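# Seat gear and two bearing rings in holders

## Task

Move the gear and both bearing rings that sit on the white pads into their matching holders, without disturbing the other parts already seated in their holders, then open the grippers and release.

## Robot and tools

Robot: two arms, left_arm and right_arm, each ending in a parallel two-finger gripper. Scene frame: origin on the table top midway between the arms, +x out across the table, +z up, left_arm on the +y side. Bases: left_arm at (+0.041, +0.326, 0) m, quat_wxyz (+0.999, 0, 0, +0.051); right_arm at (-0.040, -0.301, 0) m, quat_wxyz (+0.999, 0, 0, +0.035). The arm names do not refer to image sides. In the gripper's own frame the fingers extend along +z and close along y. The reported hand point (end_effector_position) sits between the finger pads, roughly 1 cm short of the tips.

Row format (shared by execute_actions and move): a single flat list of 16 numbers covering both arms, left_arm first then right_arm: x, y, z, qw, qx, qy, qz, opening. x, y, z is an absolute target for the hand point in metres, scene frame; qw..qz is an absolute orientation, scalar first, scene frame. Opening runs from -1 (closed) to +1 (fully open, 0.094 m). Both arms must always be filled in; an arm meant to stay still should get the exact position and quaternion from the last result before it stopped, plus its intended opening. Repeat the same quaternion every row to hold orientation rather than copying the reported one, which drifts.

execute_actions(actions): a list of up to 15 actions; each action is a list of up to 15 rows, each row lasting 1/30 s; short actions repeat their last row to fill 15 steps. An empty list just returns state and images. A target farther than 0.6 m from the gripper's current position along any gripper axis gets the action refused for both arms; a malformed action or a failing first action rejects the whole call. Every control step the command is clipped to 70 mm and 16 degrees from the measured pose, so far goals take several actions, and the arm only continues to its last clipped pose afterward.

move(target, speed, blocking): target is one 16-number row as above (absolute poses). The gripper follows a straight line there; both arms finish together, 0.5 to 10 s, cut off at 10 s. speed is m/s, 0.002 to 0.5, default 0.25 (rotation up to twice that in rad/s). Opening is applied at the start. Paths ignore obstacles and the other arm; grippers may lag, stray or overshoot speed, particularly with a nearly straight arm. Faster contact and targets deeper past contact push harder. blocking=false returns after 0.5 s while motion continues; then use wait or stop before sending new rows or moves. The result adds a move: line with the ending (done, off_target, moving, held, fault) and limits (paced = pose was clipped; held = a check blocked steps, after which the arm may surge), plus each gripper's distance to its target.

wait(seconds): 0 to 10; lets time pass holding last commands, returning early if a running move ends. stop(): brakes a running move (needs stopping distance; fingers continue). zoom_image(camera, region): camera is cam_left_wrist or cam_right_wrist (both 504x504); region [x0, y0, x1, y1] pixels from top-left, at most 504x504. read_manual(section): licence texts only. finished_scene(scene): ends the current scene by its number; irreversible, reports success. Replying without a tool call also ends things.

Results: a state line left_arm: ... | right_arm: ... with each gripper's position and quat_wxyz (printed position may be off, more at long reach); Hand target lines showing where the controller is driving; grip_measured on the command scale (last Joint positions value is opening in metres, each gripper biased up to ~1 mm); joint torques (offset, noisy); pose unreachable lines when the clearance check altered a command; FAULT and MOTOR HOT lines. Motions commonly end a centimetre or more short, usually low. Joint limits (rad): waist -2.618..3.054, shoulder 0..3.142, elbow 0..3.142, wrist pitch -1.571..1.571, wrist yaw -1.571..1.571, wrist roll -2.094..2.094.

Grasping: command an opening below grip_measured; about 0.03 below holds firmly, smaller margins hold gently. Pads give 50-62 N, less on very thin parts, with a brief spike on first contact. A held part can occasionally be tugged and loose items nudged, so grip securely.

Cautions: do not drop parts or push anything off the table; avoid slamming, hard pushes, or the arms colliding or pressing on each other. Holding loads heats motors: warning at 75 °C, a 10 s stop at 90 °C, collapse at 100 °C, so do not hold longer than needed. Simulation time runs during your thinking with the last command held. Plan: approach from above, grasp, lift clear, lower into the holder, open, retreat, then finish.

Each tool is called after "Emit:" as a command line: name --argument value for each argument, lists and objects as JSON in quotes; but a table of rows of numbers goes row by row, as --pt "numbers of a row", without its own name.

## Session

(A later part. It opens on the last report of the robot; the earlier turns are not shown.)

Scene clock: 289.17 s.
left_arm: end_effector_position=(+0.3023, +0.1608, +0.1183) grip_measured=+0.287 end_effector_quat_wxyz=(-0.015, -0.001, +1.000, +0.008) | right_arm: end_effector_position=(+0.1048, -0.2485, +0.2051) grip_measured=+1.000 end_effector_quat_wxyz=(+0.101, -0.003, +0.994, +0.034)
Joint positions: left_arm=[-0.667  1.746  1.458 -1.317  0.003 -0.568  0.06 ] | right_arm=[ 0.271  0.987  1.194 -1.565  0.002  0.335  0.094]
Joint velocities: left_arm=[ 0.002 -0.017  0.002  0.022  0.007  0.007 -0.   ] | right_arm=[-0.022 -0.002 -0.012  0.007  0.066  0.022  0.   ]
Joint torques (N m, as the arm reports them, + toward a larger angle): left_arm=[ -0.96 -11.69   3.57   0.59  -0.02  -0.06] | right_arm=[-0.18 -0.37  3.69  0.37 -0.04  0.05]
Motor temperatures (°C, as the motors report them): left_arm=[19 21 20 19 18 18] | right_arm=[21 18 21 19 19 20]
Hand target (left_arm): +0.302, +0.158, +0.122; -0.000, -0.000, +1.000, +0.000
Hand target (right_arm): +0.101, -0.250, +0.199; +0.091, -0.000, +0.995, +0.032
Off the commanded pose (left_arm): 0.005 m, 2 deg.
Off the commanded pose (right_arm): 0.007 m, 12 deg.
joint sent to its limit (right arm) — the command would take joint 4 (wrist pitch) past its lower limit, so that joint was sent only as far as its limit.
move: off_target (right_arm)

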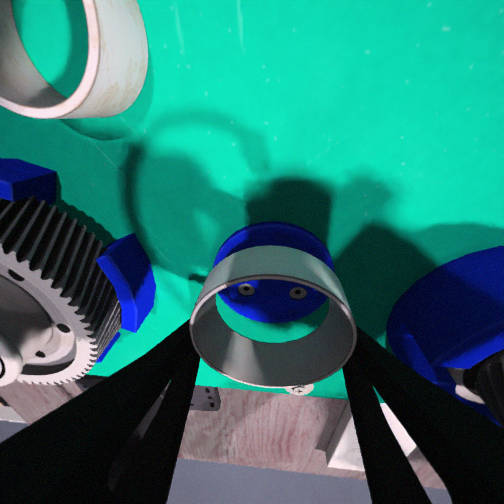

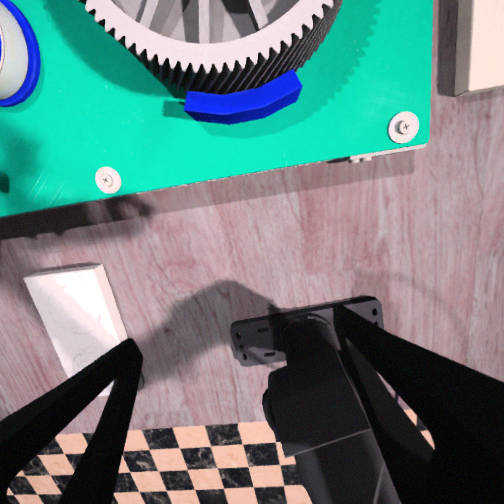

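Emit:
execute_actions --actions '[]'

Emit:
move --target '[0.300,0.159,0.10,0,0,1,0,0.25,0.1,-0.25,0.2,0,0,1,0,1]' --speed 0.02

Scene clock: 290.07 s.
left_arm: end_effector_position=(+0.3025, +0.1606, +0.1182) grip_measured=+0.287 end_effector_quat_wxyz=(-0.014, -0.002, +1.000, +0.008) | right_arm: end_effector_position=(+0.1048, -0.2485, +0.2051) grip_measured=+1.000 end_effector_quat_wxyz=(+0.101, -0.003, +0.994, +0.034)
Joint positions: left_arm=[-0.667  1.746  1.458 -1.316  0.003 -0.57   0.06 ] | right_arm=[ 0.271  0.987  1.194 -1.565  0.002  0.335  0.094]
Joint velocities: left_arm=[-0.022  0.007 -0.012 -0.037  0.022 -0.051 -0.   ] | right_arm=[ 0.002  0.007  0.002  0.007 -0.007 -0.007  0.   ]
Joint torques (N m, as the arm reports them, + toward a larger angle): left_arm=[ -0.92 -11.68   3.57   0.58  -0.02  -0.05] | right_arm=[-0.2  -0.51  3.73  0.36 -0.05  0.03]
Motor temperatures (°C, as the motors report them): left_arm=[19 21 20 19 18 18] | right_arm=[21 18 21 19 19 20]
Hand target (left_arm): +0.302, +0.158, +0.122; -0.000, -0.000, +1.000, +0.000
Hand target (right_arm): +0.101, -0.250, +0.199; +0.091, -0.000, +0.995, +0.032
Off the commanded pose (left_arm): 0.005 m, 2 deg.
Off the commanded pose (right_arm): 0.007 m, 12 deg.

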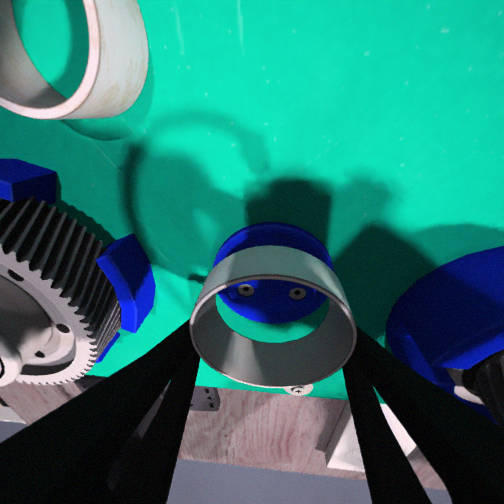

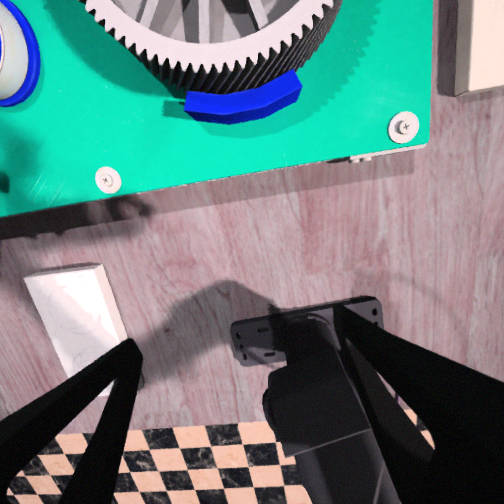

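Scene clock: 295.63 s.
left_arm: end_effector_position=(+0.3010, +0.1616, +0.0976) grip_measured=+0.287 end_effector_quat_wxyz=(-0.014, -0.002, +1.000, +0.008) | right_arm: end_effector_position=(+0.1048, -0.2485, +0.2051) grip_measured=+1.000 end_effector_quat_wxyz=(+0.101, -0.003, +0.994, +0.034)
Joint positions: left_arm=[-0.667  1.746  1.376 -1.233  0.003 -0.57   0.06 ] | right_arm=[ 0.271  0.987  1.194 -1.565  0.002  0.335  0.094]
Joint velocities: left_arm=[-0.002 -0.012 -0.012 -0.007  0.037 -0.066  0.   ] | right_arm=[0.017 0.012 0.012 0.051 0.022 0.037 0.   ]
Joint torques (N m, as the arm reports them, + toward a larger angle): left_arm=[ -0.88 -11.8    3.07   0.64  -0.02  -0.04] | right_arm=[-0.19 -0.47  3.73  0.37 -0.05  0.05]
Motor temperatures (°C, as the motors report them): left_arm=[19 21 20 19 18 18] | right_arm=[21 18 21 19 19 20]
Hand target (left_arm): +0.300, +0.159, +0.100; -0.000, -0.000, +1.000, +0.000
Hand target (right_arm): +0.101, -0.250, +0.199; +0.091, -0.000, +0.995, +0.032
Off the commanded pose (left_arm): 0.004 m, 2 deg.
Off the commanded pose (right_arm): 0.007 m, 12 deg.
joint sent to its limit (right arm) — the command would take joint 4 (wrist pitch) past its lower limit, so that joint was sent only as far as its limit.
move: off_target (right_arm)

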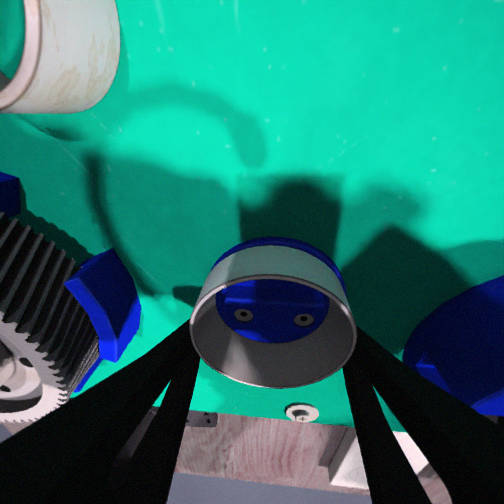

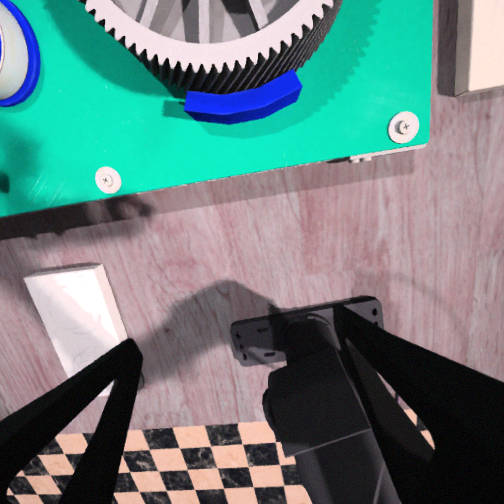

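Emit:
move --target '[0.300,0.159,0.088,0,0,1,0,0.25,0.1048,-0.2485,0.2051,0.101,0,0.994,0.034,1]' --speed 0.015

Scene clock: 297.17 s.
left_arm: end_effector_position=(+0.3016, +0.1613, +0.0972) grip_measured=+0.287 end_effector_quat_wxyz=(-0.004, -0.002, +1.000, +0.001) | right_arm: end_effector_position=(+0.1048, -0.2485, +0.2051) grip_measured=+1.000 end_effector_quat_wxyz=(+0.101, -0.001, +0.994, +0.034)
Joint positions: left_arm=[-0.667  1.726  1.351 -1.205  0.002 -0.57   0.06 ] | right_arm=[ 0.271  0.987  1.194 -1.565  0.002  0.339  0.094]
Joint velocities: left_arm=[-0.002 -0.007 -0.007  0.022  0.022  0.037 -0.001] | right_arm=[-0.002 -0.012  0.002 -0.037  0.051 -0.051  0.   ]
Joint torques (N m, as the arm reports them, + toward a larger angle): left_arm=[-0.9  -9.1   2.04  0.89 -0.02 -0.04] | right_arm=[ 0.12 -0.07  5.67  0.38  0.    0.09]
Motor temperatures (°C, as the motors report them): left_arm=[19 21 20 19 18 18] | right_arm=[21 18 21 19 19 20]
Hand target (left_arm): +0.300, +0.159, +0.088; -0.000, -0.000, +1.000, +0.000
Hand target (right_arm): +0.105, -0.248, +0.205; +0.101, +0.000, +0.994, +0.034
Off the commanded pose (left_arm): 0.010 m, 1 deg.
Off the commanded pose (right_arm): 0.000 m, 0 deg.
move: done

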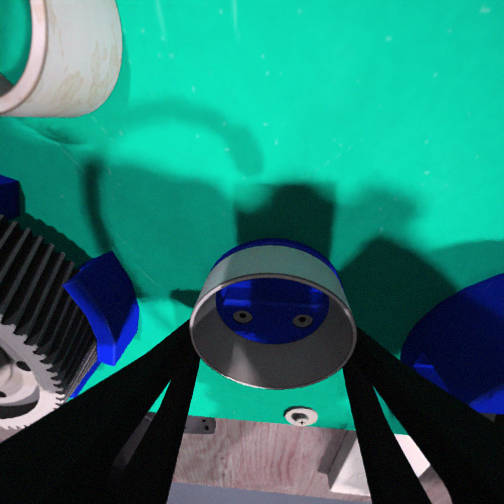

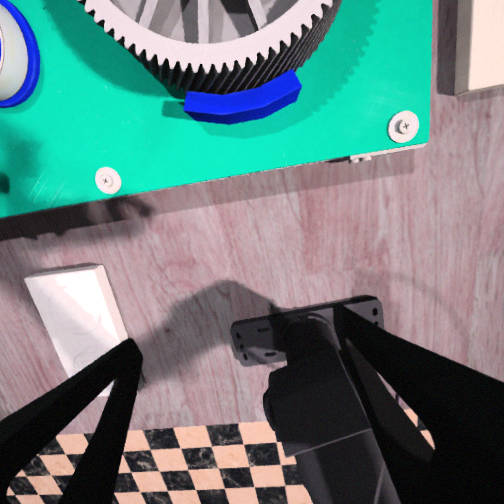

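Emit:
move --target '[0.308,0.159,0.096,0,0,1,0,0.25,0.1048,-0.2485,0.2051,0.101,0,0.994,0.034,1]' --speed 0.01

Emit:
move --target '[0.308,0.159,0.088,0,0,1,0,0.25,0.1048,-0.2485,0.2051,0.101,0,0.994,0.034,1]' --speed 0.01

Scene clock: 299.70 s.
left_arm: end_effector_position=(+0.3015, +0.1613, +0.0972) grip_measured=+0.287 end_effector_quat_wxyz=(-0.004, -0.002, +1.000, +0.001) | right_arm: end_effector_position=(+0.1048, -0.2485, +0.2051) grip_measured=+1.000 end_effector_quat_wxyz=(+0.101, -0.001, +0.994, +0.034)
Joint positions: left_arm=[-0.667  1.726  1.351 -1.205  0.002 -0.569  0.06 ] | right_arm=[ 0.271  0.987  1.194 -1.565  0.002  0.339  0.094]
Joint velocities: left_arm=[ 0.007 -0.007  0.007  0.066 -0.007 -0.037 -0.001] | right_arm=[-0.007 -0.032 -0.002  0.022 -0.037  0.051  0.   ]
Joint torques (N m, as the arm reports them, + toward a larger angle): left_arm=[ 0.28 -7.09  5.59  0.52 -0.02  0.11] | right_arm=[ 0.1  -0.1   5.75  0.38  0.    0.04]
Motor temperatures (°C, as the motors report them): left_arm=[19 21 20 19 18 18] | right_arm=[21 18 21 19 19 20]
Hand target (left_arm): +0.308, +0.159, +0.096; +0.000, +0.000, +1.000, +0.000
Hand target (right_arm): +0.105, -0.248, +0.205; +0.101, -0.000, +0.994, +0.034
Off the commanded pose (left_arm): 0.007 m, 1 deg.
Off the commanded pose (right_arm): 0.000 m, 0 deg.
move: done

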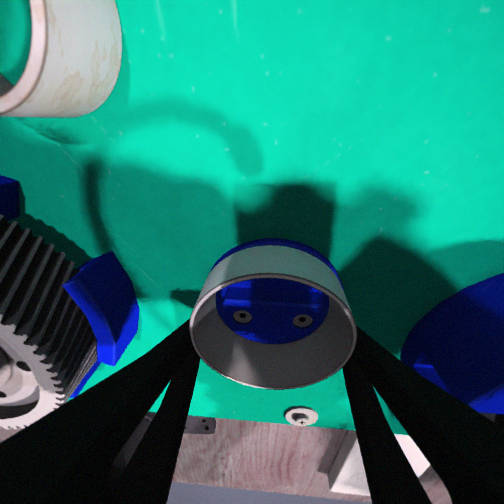

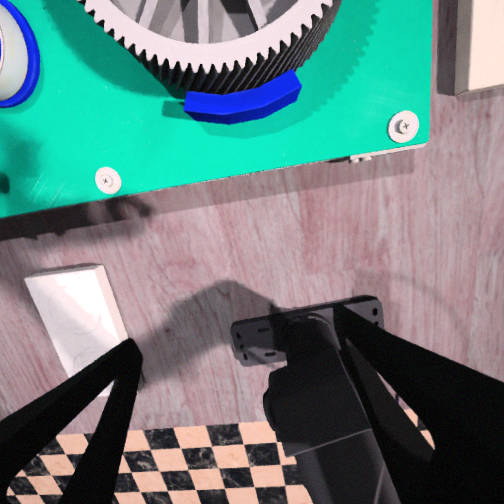

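Scene clock: 301.07 s.
left_arm: end_effector_position=(+0.3015, +0.1613, +0.0972) grip_measured=+0.287 end_effector_quat_wxyz=(-0.004, -0.002, +1.000, +0.001) | right_arm: end_effector_position=(+0.1048, -0.2485, +0.2051) grip_measured=+1.000 end_effector_quat_wxyz=(+0.101, -0.001, +0.994, +0.034)
Joint positions: left_arm=[-0.667  1.726  1.351 -1.205  0.002 -0.569  0.06 ] | right_arm=[ 0.271  0.987  1.194 -1.565  0.002  0.339  0.094]
Joint velocities: left_arm=[ 0.002  0.012  0.002 -0.037 -0.007 -0.037  0.001] | right_arm=[-0.007 -0.002 -0.002 -0.007 -0.007 -0.007  0.   ]
Joint torques (N m, as the arm reports them, + toward a larger angle): left_arm=[ 0.27 -6.7   3.86  0.86 -0.02  0.11] | right_arm=[ 0.15 -0.16  5.75  0.38 -0.01  0.03]
Motor temperatures (°C, as the motors report them): left_arm=[19 21 20 19 18 18] | right_arm=[21 18 21 19 19 20]
Hand target (left_arm): +0.308, +0.159, +0.088; -0.000, -0.000, +1.000, +0.000
Hand target (right_arm): +0.105, -0.248, +0.205; +0.101, -0.000, +0.994, +0.034
Off the commanded pose (left_arm): 0.012 m, 1 deg.
Off the commanded pose (right_arm): 0.000 m, 0 deg.
move: off_target (left_arm)

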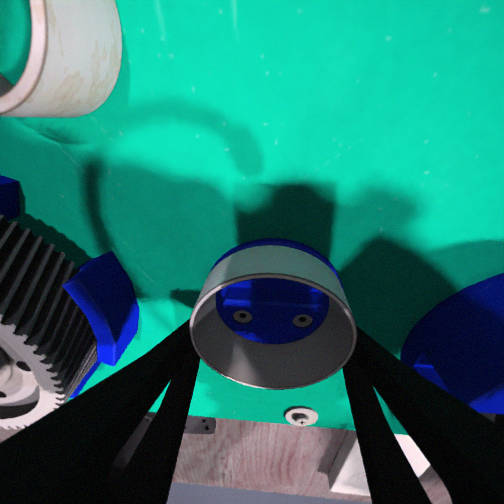

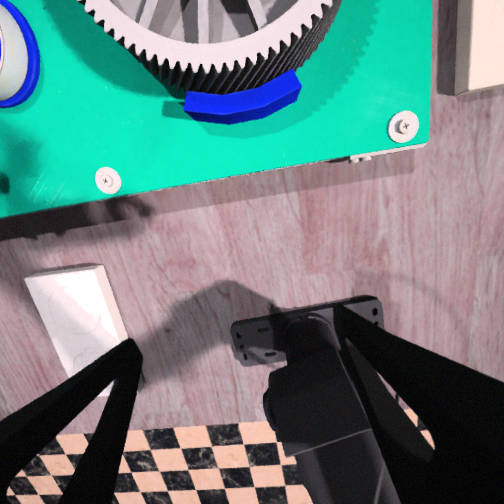

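Emit:
move --target '[0.3015,0.1613,0.097,0,0,1,0,0.75,0.1048,-0.2485,0.2051,0.101,0,0.994,0.034,1]' --speed 0.01

Emit:
move --target '[0.29,0.1613,0.18,0,0,1,0,0.75,0.1048,-0.2485,0.2051,0.101,0,0.994,0.034,1]' --speed 0.08

Scene clock: 301.97 s.
left_arm: end_effector_position=(+0.3015, +0.1614, +0.0968) grip_measured=+0.748 end_effector_quat_wxyz=(-0.005, -0.002, +1.000, +0.002) | right_arm: end_effector_position=(+0.1048, -0.2485, +0.2051) grip_measured=+1.000 end_effector_quat_wxyz=(+0.101, -0.001, +0.994, +0.034)
Joint positions: left_arm=[-0.667  1.727  1.351 -1.205  0.002 -0.569  0.082] | right_arm=[ 0.271  0.987  1.194 -1.565  0.002  0.339  0.094]
Joint velocities: left_arm=[-0.007 -0.002  0.007  0.051 -0.007 -0.081 -0.001] | right_arm=[ 0.012 -0.002  0.007 -0.007  0.081 -0.007  0.   ]
Joint torques (N m, as the arm reports them, + toward a larger angle): left_arm=[-0.14 -9.77  3.94  0.51 -0.02  0.05] | right_arm=[ 0.12 -0.13  5.75  0.38  0.02  0.03]
Motor temperatures (°C, as the motors report them): left_arm=[19 21 20 19 18 18] | right_arm=[21 18 21 19 19 20]
Hand target (left_arm): +0.302, +0.161, +0.097; +0.000, -0.000, +1.000, +0.000
Hand target (right_arm): +0.105, -0.248, +0.205; +0.101, -0.000, +0.994, +0.034
Off the commanded pose (left_arm): 0.000 m, 1 deg.
Off the commanded pose (right_arm): 0.000 m, 0 deg.
move: done

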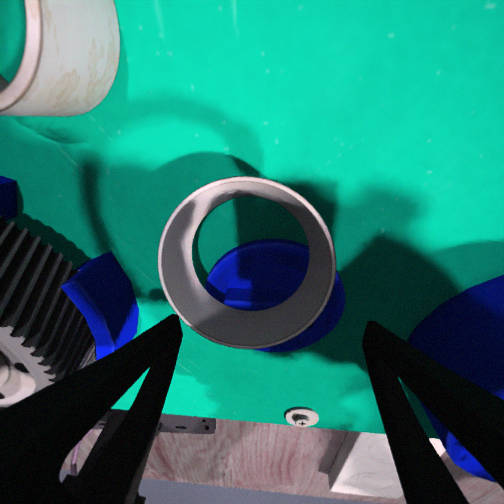

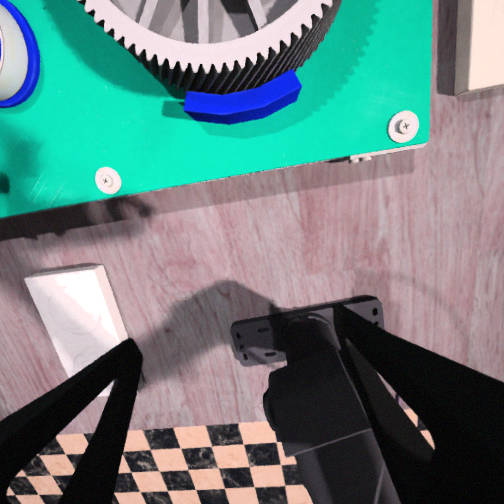

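Scene clock: 303.57 s.
left_arm: end_effector_position=(+0.2884, +0.1662, +0.1645) grip_measured=+0.748 end_effector_quat_wxyz=(-0.018, -0.002, +1.000, +0.011) | right_arm: end_effector_position=(+0.1048, -0.2485, +0.2051) grip_measured=+1.000 end_effector_quat_wxyz=(+0.101, -0.001, +0.994, +0.034)
Joint positions: left_arm=[-0.677  1.704  1.593 -1.502  0.002 -0.58   0.082] | right_arm=[ 0.271  0.987  1.194 -1.565  0.002  0.339  0.094]
Joint velocities: left_arm=[ 0.012  0.027  0.002  0.007  0.022 -0.066 -0.   ] | right_arm=[-0.002 -0.022  0.007  0.007 -0.051  0.022  0.   ]
Joint torques (N m, as the arm reports them, + toward a larger angle): left_arm=[ -1.   -10.56   7.04   0.13  -0.01  -0.04] | right_arm=[ 0.09 -0.17  5.72  0.4   0.02  0.04]
Motor temperatures (°C, as the motors report them): left_arm=[19 21 20 19 18 18] | right_arm=[21 18 21 19 19 20]
Hand target (left_arm): +0.289, +0.162, +0.180; +0.000, -0.000, +1.000, -0.000
Hand target (right_arm): +0.105, -0.248, +0.205; +0.101, -0.000, +0.994, +0.034
Off the commanded pose (left_arm): 0.016 m, 2 deg.
Off the commanded pose (right_arm): 0.000 m, 0 deg.
move: off_target (left_arm)

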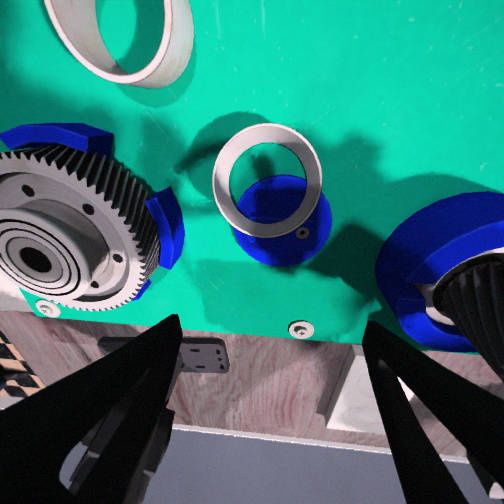

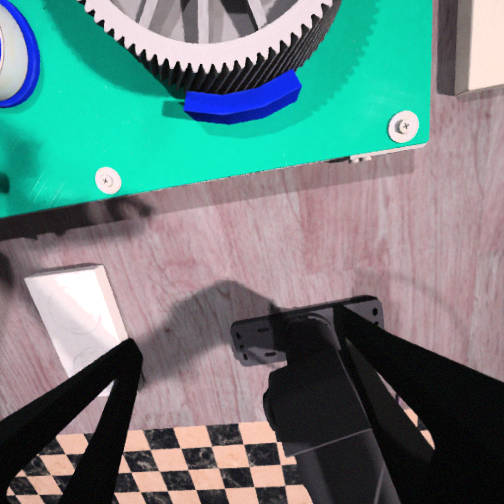

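Emit:
move --target '[0.325,0.165,0.13,0,0,1,0,0.9,0.1048,-0.2485,0.2051,0.101,0,0.994,0.034,1]' --speed 0.1

Emit:
move --target '[0.33,0.165,0.08,0,0,1,0,0.9,0.1048,-0.2485,0.2051,0.101,0,0.994,0.034,1]' --speed 0.05

Scene clock: 305.07 s.
left_arm: end_effector_position=(+0.3215, +0.1622, +0.1326) grip_measured=+0.898 end_effector_quat_wxyz=(-0.006, +0.001, +1.000, +0.002) | right_arm: end_effector_position=(+0.1048, -0.2485, +0.2051) grip_measured=+1.000 end_effector_quat_wxyz=(+0.101, -0.001, +0.994, +0.034)
Joint positions: left_arm=[-0.632  1.785  1.563 -1.361  0.002 -0.528  0.089] | right_arm=[ 0.271  0.987  1.194 -1.565  0.002  0.339  0.094]
Joint velocities: left_arm=[-0.012 -0.002 -0.007  0.022  0.022 -0.007  0.   ] | right_arm=[ 0.007 -0.007 -0.012  0.007 -0.037  0.051  0.   ]
Joint torques (N m, as the arm reports them, + toward a larger angle): left_arm=[ 0.84 -9.95  3.63  0.64 -0.03  0.09] | right_arm=[ 0.1  -0.11  5.72  0.39  0.    0.04]
Motor temperatures (°C, as the motors report them): left_arm=[19 21 20 19 18 18] | right_arm=[21 18 21 19 19 20]
Hand target (left_arm): +0.325, +0.165, +0.130; -0.000, -0.000, +1.000, +0.001
Hand target (right_arm): +0.105, -0.248, +0.205; +0.101, -0.000, +0.994, +0.034
Off the commanded pose (left_arm): 0.005 m, 1 deg.
Off the commanded pose (right_arm): 0.000 m, 0 deg.
move: done

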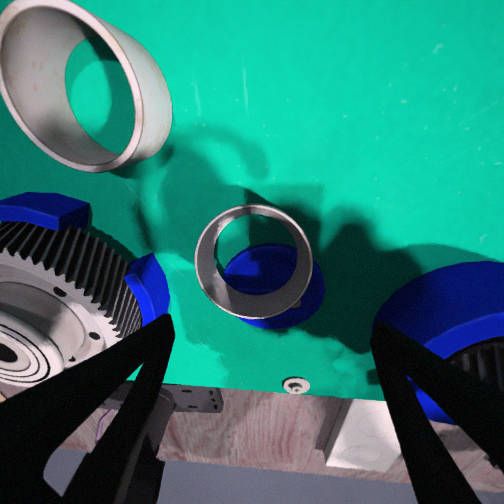

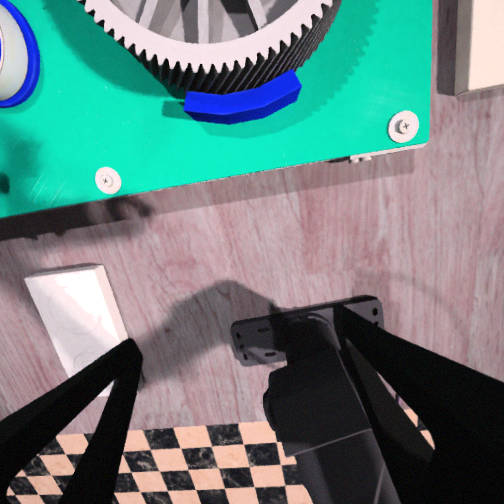

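Scene clock: 306.60 s.
left_arm: end_effector_position=(+0.3275, +0.1617, +0.0839) grip_measured=+0.898 end_effector_quat_wxyz=(-0.004, +0.002, +1.000, +0.001) | right_arm: end_effector_position=(+0.1048, -0.2485, +0.2051) grip_measured=+1.000 end_effector_quat_wxyz=(+0.101, -0.001, +0.994, +0.034)
Joint positions: left_arm=[-0.624  1.815  1.406 -1.169  0.002 -0.518  0.089] | right_arm=[ 0.271  0.987  1.194 -1.565  0.002  0.339  0.094]
Joint velocities: left_arm=[ 0.007 -0.002 -0.002 -0.022 -0.022 -0.007  0.   ] | right_arm=[-0.002 -0.017  0.002  0.007 -0.007  0.022  0.   ]
Joint torques (N m, as the arm reports them, + toward a larger angle): left_arm=[ 0.92 -9.83  3.5   0.64 -0.02  0.12] | right_arm=[ 0.13 -0.11  5.69  0.4   0.02  0.05]
Motor temperatures (°C, as the motors report them): left_arm=[19 21 20 19 18 18] | right_arm=[21 18 21 19 19 20]
Hand target (left_arm): +0.330, +0.165, +0.080; -0.000, -0.000, +1.000, +0.000
Hand target (right_arm): +0.105, -0.248, +0.205; +0.101, -0.000, +0.994, +0.034
Off the commanded pose (left_arm): 0.006 m, 1 deg.
Off the commanded pose (right_arm): 0.000 m, 0 deg.
move: done

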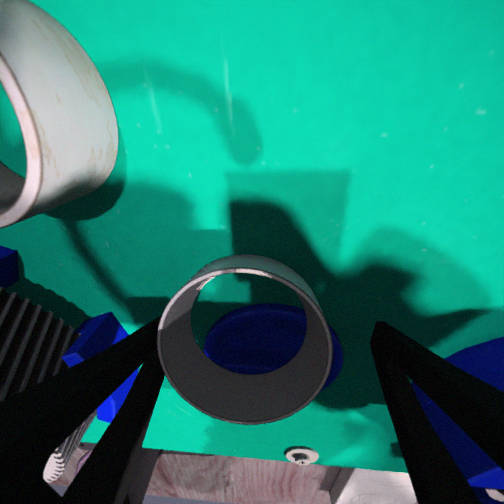

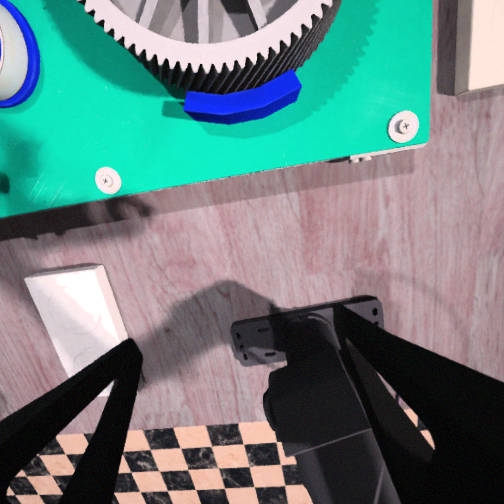

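Emit:
move --target '[0.325,0.174,0.078,0,0,1,0,0.9,0.1048,-0.2485,0.2051,0.101,0,0.994,0.034,1]' --speed 0.03

Emit:
move --target '[0.325,0.174,0.078,0,0,1,0,0.25,0.1048,-0.2485,0.2051,0.101,0,0.994,0.034,1]'

Emit:
move --target '[0.378,0.174,0.082,0,0,1,0,0.25,0.1048,-0.2485,0.2051,0.101,0,0.994,0.034,1]' --speed 0.04

Emit:
move --target '[0.378,0.174,0.082,0,0,1,0,0.8,0.1048,-0.2485,0.2051,0.101,0,0.994,0.034,1]'

Scene clock: 307.60 s.
left_arm: end_effector_position=(+0.3246, +0.1687, +0.0785) grip_measured=+0.898 end_effector_quat_wxyz=(-0.007, +0.001, +1.000, +0.000) | right_arm: end_effector_position=(+0.1048, -0.2485, +0.2051) grip_measured=+1.000 end_effector_quat_wxyz=(+0.101, -0.001, +0.994, +0.034)
Joint positions: left_arm=[-0.608  1.802  1.367 -1.149  0.006 -0.503  0.089] | right_arm=[ 0.271  0.987  1.194 -1.565  0.002  0.339  0.094]
Joint velocities: left_arm=[ 0.002  0.002  0.017 -0.007 -0.037  0.007 -0.001] | right_arm=[-0.017 -0.007 -0.007  0.022  0.022 -0.037  0.   ]
Joint torques (N m, as the arm reports them, + toward a larger angle): left_arm=[  0.94 -11.38   2.97   0.59  -0.06   0.13] | right_arm=[ 0.1  -0.1   5.72  0.38  0.02  0.06]
Motor temperatures (°C, as the motors report them): left_arm=[19 21 20 19 18 18] | right_arm=[21 18 21 19 19 20]
Hand target (left_arm): +0.325, +0.174, +0.078; -0.000, +0.000, +1.000, +0.000
Hand target (right_arm): +0.105, -0.248, +0.205; +0.101, -0.000, +0.994, +0.034
Off the commanded pose (left_arm): 0.005 m, 1 deg.
Off the commanded pose (right_arm): 0.000 m, 0 deg.
move: done

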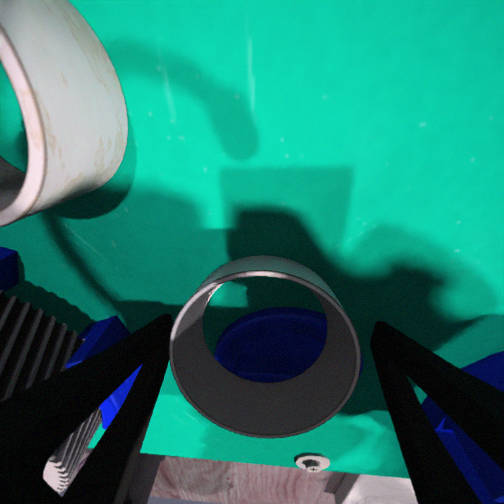

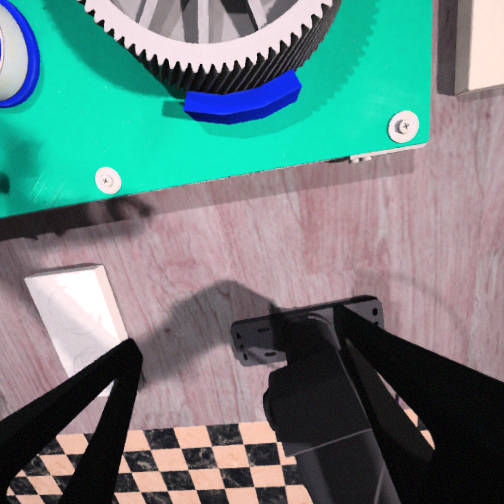

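Scene clock: 308.30 s.
left_arm: end_effector_position=(+0.3278, +0.1629, +0.0789) grip_measured=+0.297 end_effector_quat_wxyz=(-0.001, +0.002, +1.000, -0.012) | right_arm: end_effector_position=(+0.1048, -0.2485, +0.2051) grip_measured=+1.000 end_effector_quat_wxyz=(+0.101, -0.001, +0.994, +0.034)
Joint positions: left_arm=[-0.61   1.801  1.367 -1.127  0.022 -0.505  0.061] | right_arm=[ 0.271  0.987  1.194 -1.565  0.002  0.339  0.094]
Joint velocities: left_arm=[-0.002 -0.002  0.012  0.022 -0.022 -0.007 -0.002] | right_arm=[ 0.012 -0.007 -0.002 -0.007  0.051  0.037  0.   ]
Joint torques (N m, as the arm reports them, + toward a larger angle): left_arm=[  1.12 -11.37   2.93   0.39  -0.21   0.14] | right_arm=[ 0.15 -0.1   5.75  0.38  0.01  0.04]
Motor temperatures (°C, as the motors report them): left_arm=[19 21 20 19 18 18] | right_arm=[21 18 21 19 19 20]
Hand target (left_arm): +0.325, +0.174, +0.078; -0.000, -0.000, +1.000, +0.000
Hand target (right_arm): +0.105, -0.248, +0.205; +0.101, -0.000, +0.994, +0.034
Off the commanded pose (left_arm): 0.012 m, 1 deg.
Off the commanded pose (right_arm): 0.000 m, 0 deg.
move: off_target (left_arm)

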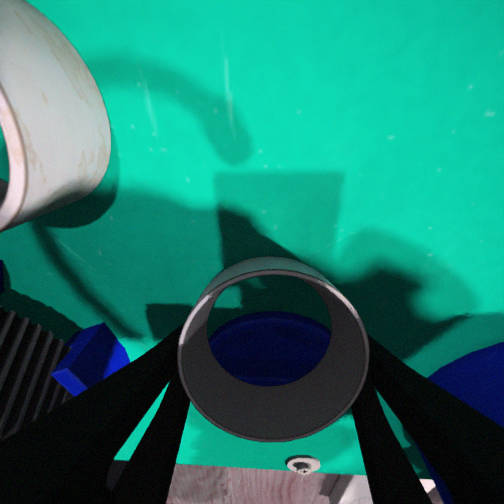

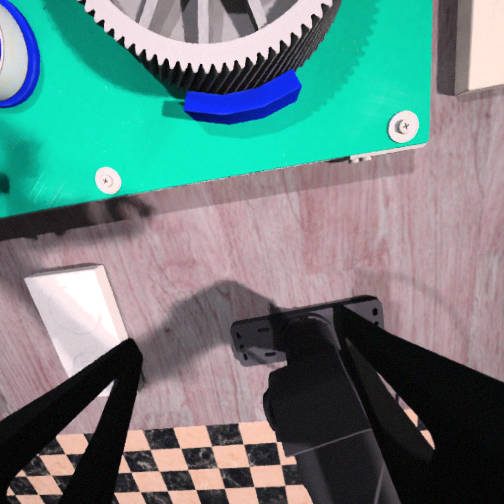

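Scene clock: 309.90 s.
left_arm: end_effector_position=(+0.3697, +0.1688, +0.0792) grip_measured=+0.297 end_effector_quat_wxyz=(-0.006, +0.003, +1.000, -0.007) | right_arm: end_effector_position=(+0.1048, -0.2485, +0.2051) grip_measured=+1.000 end_effector_quat_wxyz=(+0.101, -0.001, +0.994, +0.034)
Joint positions: left_arm=[-0.542  1.944  1.558 -1.189  0.018 -0.435  0.061] | right_arm=[ 0.271  0.987  1.194 -1.565  0.002  0.339  0.094]
Joint velocities: left_arm=[ 0.007 -0.007  0.007  0.037 -0.022 -0.007  0.   ] | right_arm=[ 0.002 -0.012  0.017  0.095  0.066  0.022  0.   ]
Joint torques (N m, as the arm reports them, + toward a larger angle): left_arm=[ 1.04 -9.71  6.61  0.25 -0.16  0.09] | right_arm=[ 0.19 -0.12  5.71  0.39  0.01  0.04]
Motor temperatures (°C, as the motors report them): left_arm=[19 21 20 19 18 18] | right_arm=[21 18 21 19 19 20]
Hand target (left_arm): +0.378, +0.174, +0.082; -0.000, -0.000, +1.000, +0.000
Hand target (right_arm): +0.105, -0.248, +0.205; +0.101, -0.000, +0.994, +0.034
Off the commanded pose (left_arm): 0.010 m, 1 deg.
Off the commanded pose (right_arm): 0.000 m, 0 deg.
move: done

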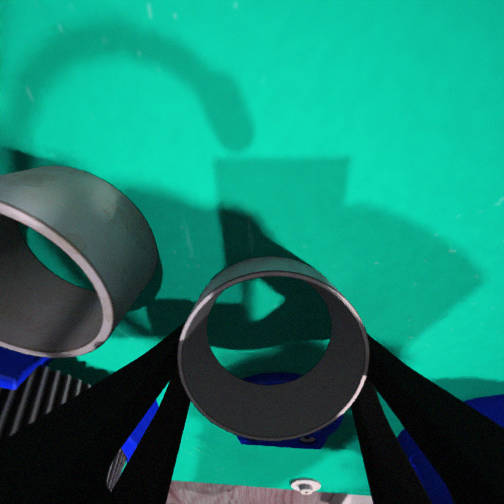

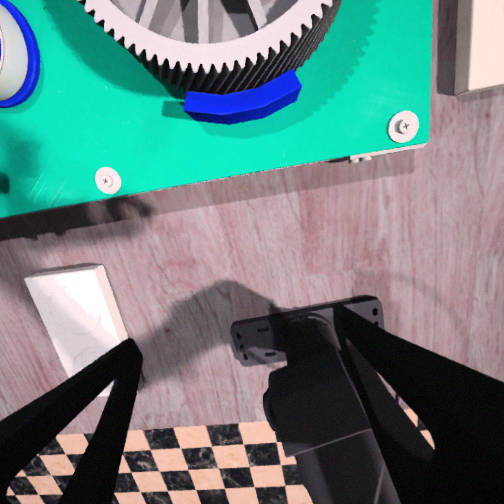

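Scene clock: 310.60 s.
left_arm: end_effector_position=(+0.3697, +0.1688, +0.0792) grip_measured=+0.798 end_effector_quat_wxyz=(-0.006, +0.003, +1.000, -0.007) | right_arm: end_effector_position=(+0.1048, -0.2485, +0.2051) grip_measured=+1.000 end_effector_quat_wxyz=(+0.101, -0.001, +0.994, +0.034)
Joint positions: left_arm=[-0.542  1.944  1.558 -1.189  0.018 -0.434  0.084] | right_arm=[ 0.271  0.987  1.194 -1.565  0.002  0.339  0.094]
Joint velocities: left_arm=[-0.017 -0.012 -0.007 -0.022  0.007  0.051 -0.001] | right_arm=[-0.002  0.002 -0.012 -0.007  0.022 -0.007  0.   ]
Joint torques (N m, as the arm reports them, + toward a larger angle): left_arm=[ 1.1  -9.77  6.56  0.25 -0.17  0.1 ] | right_arm=[ 0.14 -0.13  5.74  0.38  0.01  0.04]
Motor temperatures (°C, as the motors report them): left_arm=[19 21 20 19 18 18] | right_arm=[21 18 21 19 19 20]
Hand target (left_arm): +0.378, +0.174, +0.082; +0.000, -0.000, +1.000, -0.000
Hand target (right_arm): +0.105, -0.248, +0.205; +0.101, -0.000, +0.994, +0.034
Off the commanded pose (left_arm): 0.010 m, 1 deg.
Off the commanded pose (right_arm): 0.000 m, 0 deg.
move: done

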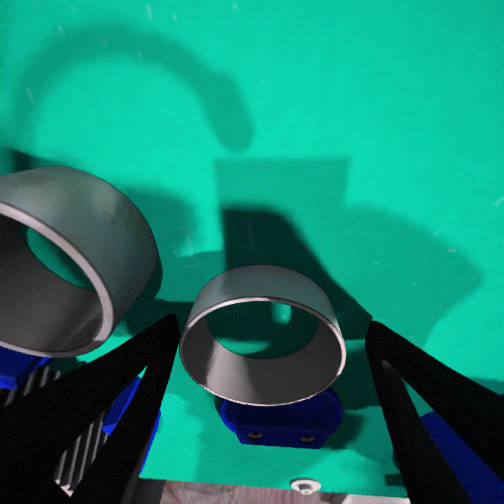

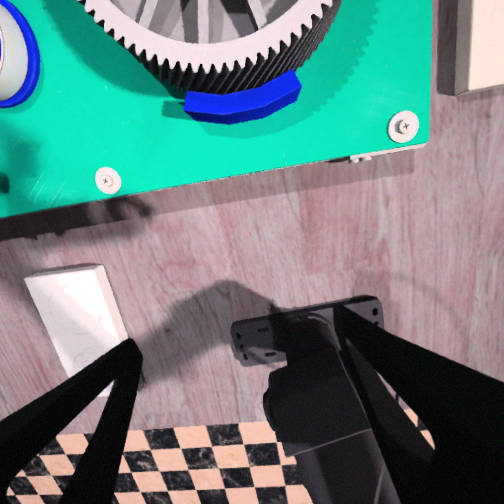

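Emit:
move --target '[0.372,0.178,0.088,0,0,1,0,0.8,0.1048,-0.2485,0.2051,0.101,0,0.994,0.034,1]' --speed 0.03

Emit:
move --target '[0.372,0.178,0.088,0,0,1,0,0.25,0.1048,-0.2485,0.2051,0.101,0,0.994,0.034,1]'

Emit:
move --target '[0.368,0.17,0.135,0,0,1,0,0.25,0.1048,-0.2485,0.2051,0.101,0,0.994,0.034,1]' --speed 0.06

Emit:
move --target '[0.284,0.158,0.125,0,0,1,0,0.25,0.1048,-0.2485,0.2051,0.101,0,0.994,0.034,1]' --speed 0.06

Emit:
move --target '[0.288,0.158,0.103,0,0,1,0,0.25,0.1048,-0.2485,0.2051,0.101,0,0.994,0.034,1]' --speed 0.02

Scene clock: 312.33 s.
left_arm: end_effector_position=(+0.3689, +0.1723, +0.0793) grip_measured=+0.798 end_effector_quat_wxyz=(-0.009, +0.002, +1.000, -0.003) | right_arm: end_effector_position=(+0.1048, -0.2485, +0.2051) grip_measured=+1.000 end_effector_quat_wxyz=(+0.101, -0.001, +0.994, +0.034)
Joint positions: left_arm=[-0.537  1.944  1.558 -1.198  0.012 -0.43   0.084] | right_arm=[ 0.271  0.987  1.194 -1.565  0.002  0.339  0.094]
Joint velocities: left_arm=[ 0.017 -0.012 -0.007 -0.022  0.051 -0.037 -0.   ] | right_arm=[ 0.012 -0.012  0.002 -0.022  0.037 -0.007  0.   ]
Joint torques (N m, as the arm reports them, + toward a larger angle): left_arm=[  0.97 -12.64   5.42   0.2   -0.12   0.1 ] | right_arm=[ 0.13 -0.09  5.69  0.39  0.03  0.05]
Motor temperatures (°C, as the motors report them): left_arm=[19 21 20 19 18 18] | right_arm=[21 18 21 19 19 20]
Hand target (left_arm): +0.372, +0.178, +0.088; -0.000, +0.000, +1.000, +0.000
Hand target (right_arm): +0.105, -0.248, +0.205; +0.101, -0.000, +0.994, +0.034
Off the commanded pose (left_arm): 0.011 m, 1 deg.
Off the commanded pose (right_arm): 0.000 m, 0 deg.
move: off_target (left_arm)

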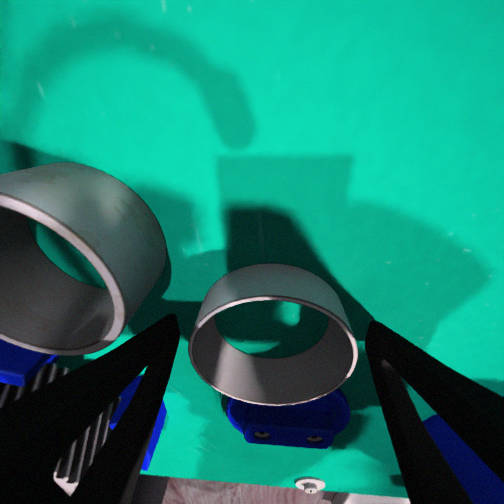

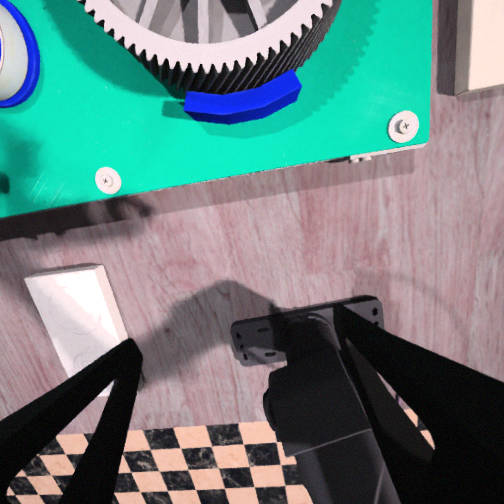

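Scene clock: 313.03 s.
left_arm: end_effector_position=(+0.3689, +0.1723, +0.0793) grip_measured=+0.294 end_effector_quat_wxyz=(-0.009, +0.002, +1.000, -0.003) | right_arm: end_effector_position=(+0.1048, -0.2485, +0.2051) grip_measured=+1.000 end_effector_quat_wxyz=(+0.101, -0.001, +0.994, +0.034)
Joint positions: left_arm=[-0.537  1.944  1.558 -1.198  0.012 -0.43   0.061] | right_arm=[ 0.271  0.987  1.194 -1.565  0.002  0.339  0.094]
Joint velocities: left_arm=[-0.007 -0.002  0.002  0.007  0.022  0.022  0.001] | right_arm=[-0.012 -0.002  0.002  0.007 -0.037 -0.022  0.   ]
Joint torques (N m, as the arm reports them, + toward a larger angle): left_arm=[  0.95 -12.69   5.4    0.19  -0.12   0.1 ] | right_arm=[ 0.15 -0.12  5.76  0.38  0.01  0.04]
Motor temperatures (°C, as the motors report them): left_arm=[19 21 20 19 18 18] | right_arm=[21 18 21 19 19 20]
Hand target (left_arm): +0.372, +0.178, +0.088; +0.000, -0.000, +1.000, +0.000
Hand target (right_arm): +0.105, -0.248, +0.205; +0.101, -0.000, +0.994, +0.034
Off the commanded pose (left_arm): 0.011 m, 1 deg.
Off the commanded pose (right_arm): 0.000 m, 0 deg.
move: off_target (left_arm)

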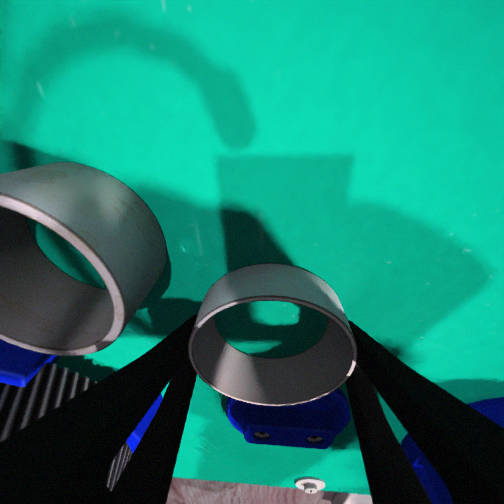

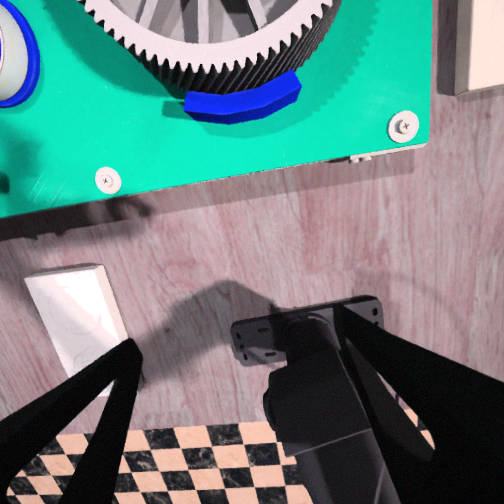

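Scene clock: 314.47 s.
left_arm: end_effector_position=(+0.3627, +0.1751, +0.1152) grip_measured=+0.294 end_effector_quat_wxyz=(-0.026, -0.003, +1.000, +0.005) | right_arm: end_effector_position=(+0.1048, -0.2485, +0.2051) grip_measured=+1.000 end_effector_quat_wxyz=(+0.101, -0.001, +0.994, +0.034)
Joint positions: left_arm=[-0.537  1.944  1.699 -1.377  0.012 -0.441  0.061] | right_arm=[ 0.271  0.987  1.194 -1.565  0.002  0.339  0.094]
Joint velocities: left_arm=[-0.007 -0.017 -0.032 -0.037 -0.022 -0.022 -0.001] | right_arm=[-0.012  0.002 -0.002  0.081  0.007  0.066  0.   ]
Joint torques (N m, as the arm reports them, + toward a larger angle): left_arm=[ -1.08 -13.72   7.32   0.11  -0.11  -0.05] | right_arm=[ 0.17 -0.12  5.76  0.4   0.01  0.04]
Motor temperatures (°C, as the motors report them): left_arm=[19 21 20 19 18 18] | right_arm=[21 18 21 19 19 20]
Hand target (left_arm): +0.367, +0.170, +0.135; +0.000, -0.000, +1.000, -0.000
Hand target (right_arm): +0.105, -0.248, +0.205; +0.101, -0.000, +0.994, +0.034
Off the commanded pose (left_arm): 0.021 m, 3 deg.
Off the commanded pose (right_arm): 0.000 m, 0 deg.
move: off_target (left_arm)

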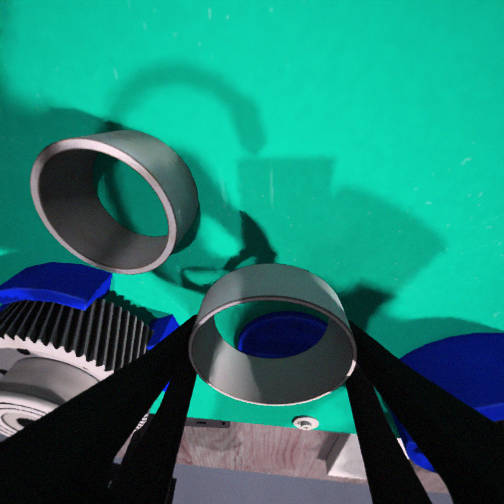

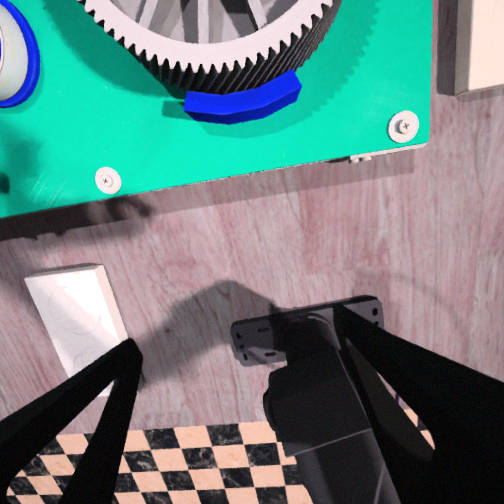

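Scene clock: 316.13 s.
left_arm: end_effector_position=(+0.2831, +0.1599, +0.1223) grip_measured=+0.294 end_effector_quat_wxyz=(-0.017, +0.000, +1.000, +0.004) | right_arm: end_effector_position=(+0.1048, -0.2485, +0.2051) grip_measured=+1.000 end_effector_quat_wxyz=(+0.101, -0.001, +0.994, +0.034)
Joint positions: left_arm=[-0.699  1.684  1.403 -1.321  0.012 -0.596  0.061] | right_arm=[ 0.271  0.987  1.194 -1.565  0.002  0.339  0.094]
Joint velocities: left_arm=[ 0.002  0.007  0.007  0.007 -0.022 -0.022 -0.001] | right_arm=[-0.002  0.007 -0.007 -0.037 -0.022  0.037  0.   ]
Joint torques (N m, as the arm reports them, + toward a larger angle): left_arm=[ -0.81 -10.87   3.61   0.55  -0.12  -0.05] | right_arm=[ 0.17 -0.12  5.73  0.37  0.01  0.04]
Motor temperatures (°C, as the motors report them): left_arm=[19 21 20 19 18 18] | right_arm=[21 18 21 19 19 20]
Hand target (left_arm): +0.284, +0.159, +0.125; -0.000, -0.000, +1.000, -0.000
Hand target (right_arm): +0.105, -0.248, +0.205; +0.101, -0.000, +0.994, +0.034
Off the commanded pose (left_arm): 0.003 m, 2 deg.
Off the commanded pose (right_arm): 0.000 m, 0 deg.
move: done

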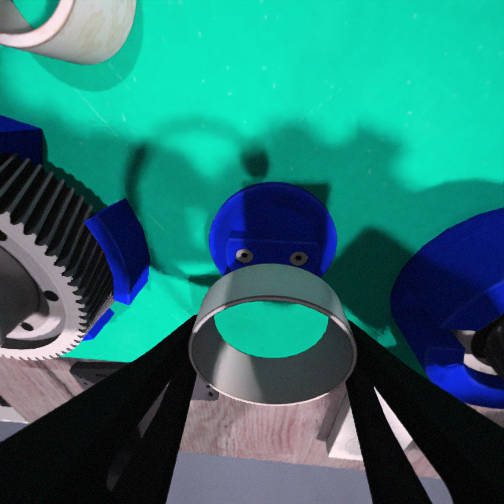

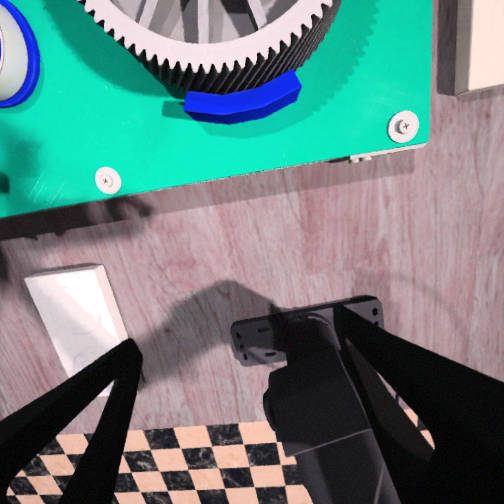

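Scene clock: 317.43 s.
left_arm: end_effector_position=(+0.2859, +0.1579, +0.1057) grip_measured=+0.294 end_effector_quat_wxyz=(-0.009, +0.000, +1.000, -0.002) | right_arm: end_effector_position=(+0.1048, -0.2485, +0.2051) grip_measured=+1.000 end_effector_quat_wxyz=(+0.101, -0.001, +0.994, +0.034)
Joint positions: left_arm=[-0.699  1.684  1.337 -1.237  0.012 -0.597  0.061] | right_arm=[ 0.271  0.987  1.194 -1.565  0.002  0.339  0.094]
Joint velocities: left_arm=[-0.012  0.012 -0.007  0.081 -0.007  0.007  0.   ] | right_arm=[-0.017 -0.017 -0.002 -0.037 -0.095 -0.007  0.   ]
Joint torques (N m, as the arm reports them, + toward a larger angle): left_arm=[-0.34 -8.72  3.67  0.63 -0.12 -0.02] | right_arm=[ 0.16 -0.14  5.67  0.38  0.    0.03]
Motor temperatures (°C, as the motors report them): left_arm=[19 21 20 19 18 18] | right_arm=[21 18 21 19 19 20]
Hand target (left_arm): +0.288, +0.158, +0.103; +0.000, -0.000, +1.000, +0.000
Hand target (right_arm): +0.105, -0.248, +0.205; +0.101, -0.000, +0.994, +0.034
Off the commanded pose (left_arm): 0.003 m, 1 deg.
Off the commanded pose (right_arm): 0.000 m, 0 deg.
move: done

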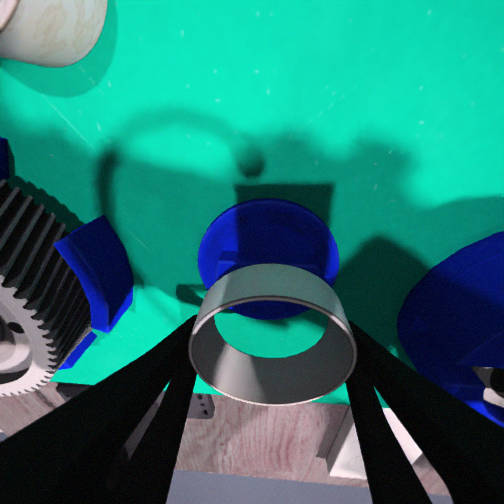

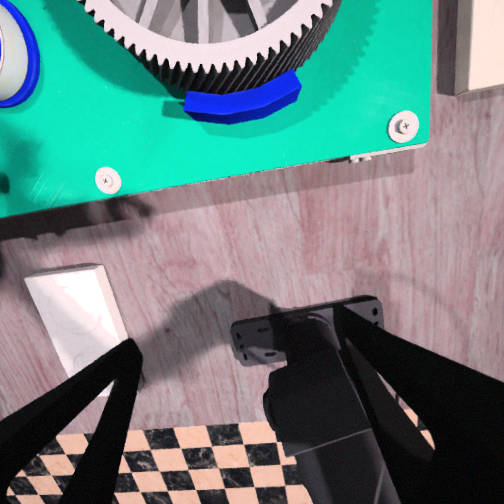

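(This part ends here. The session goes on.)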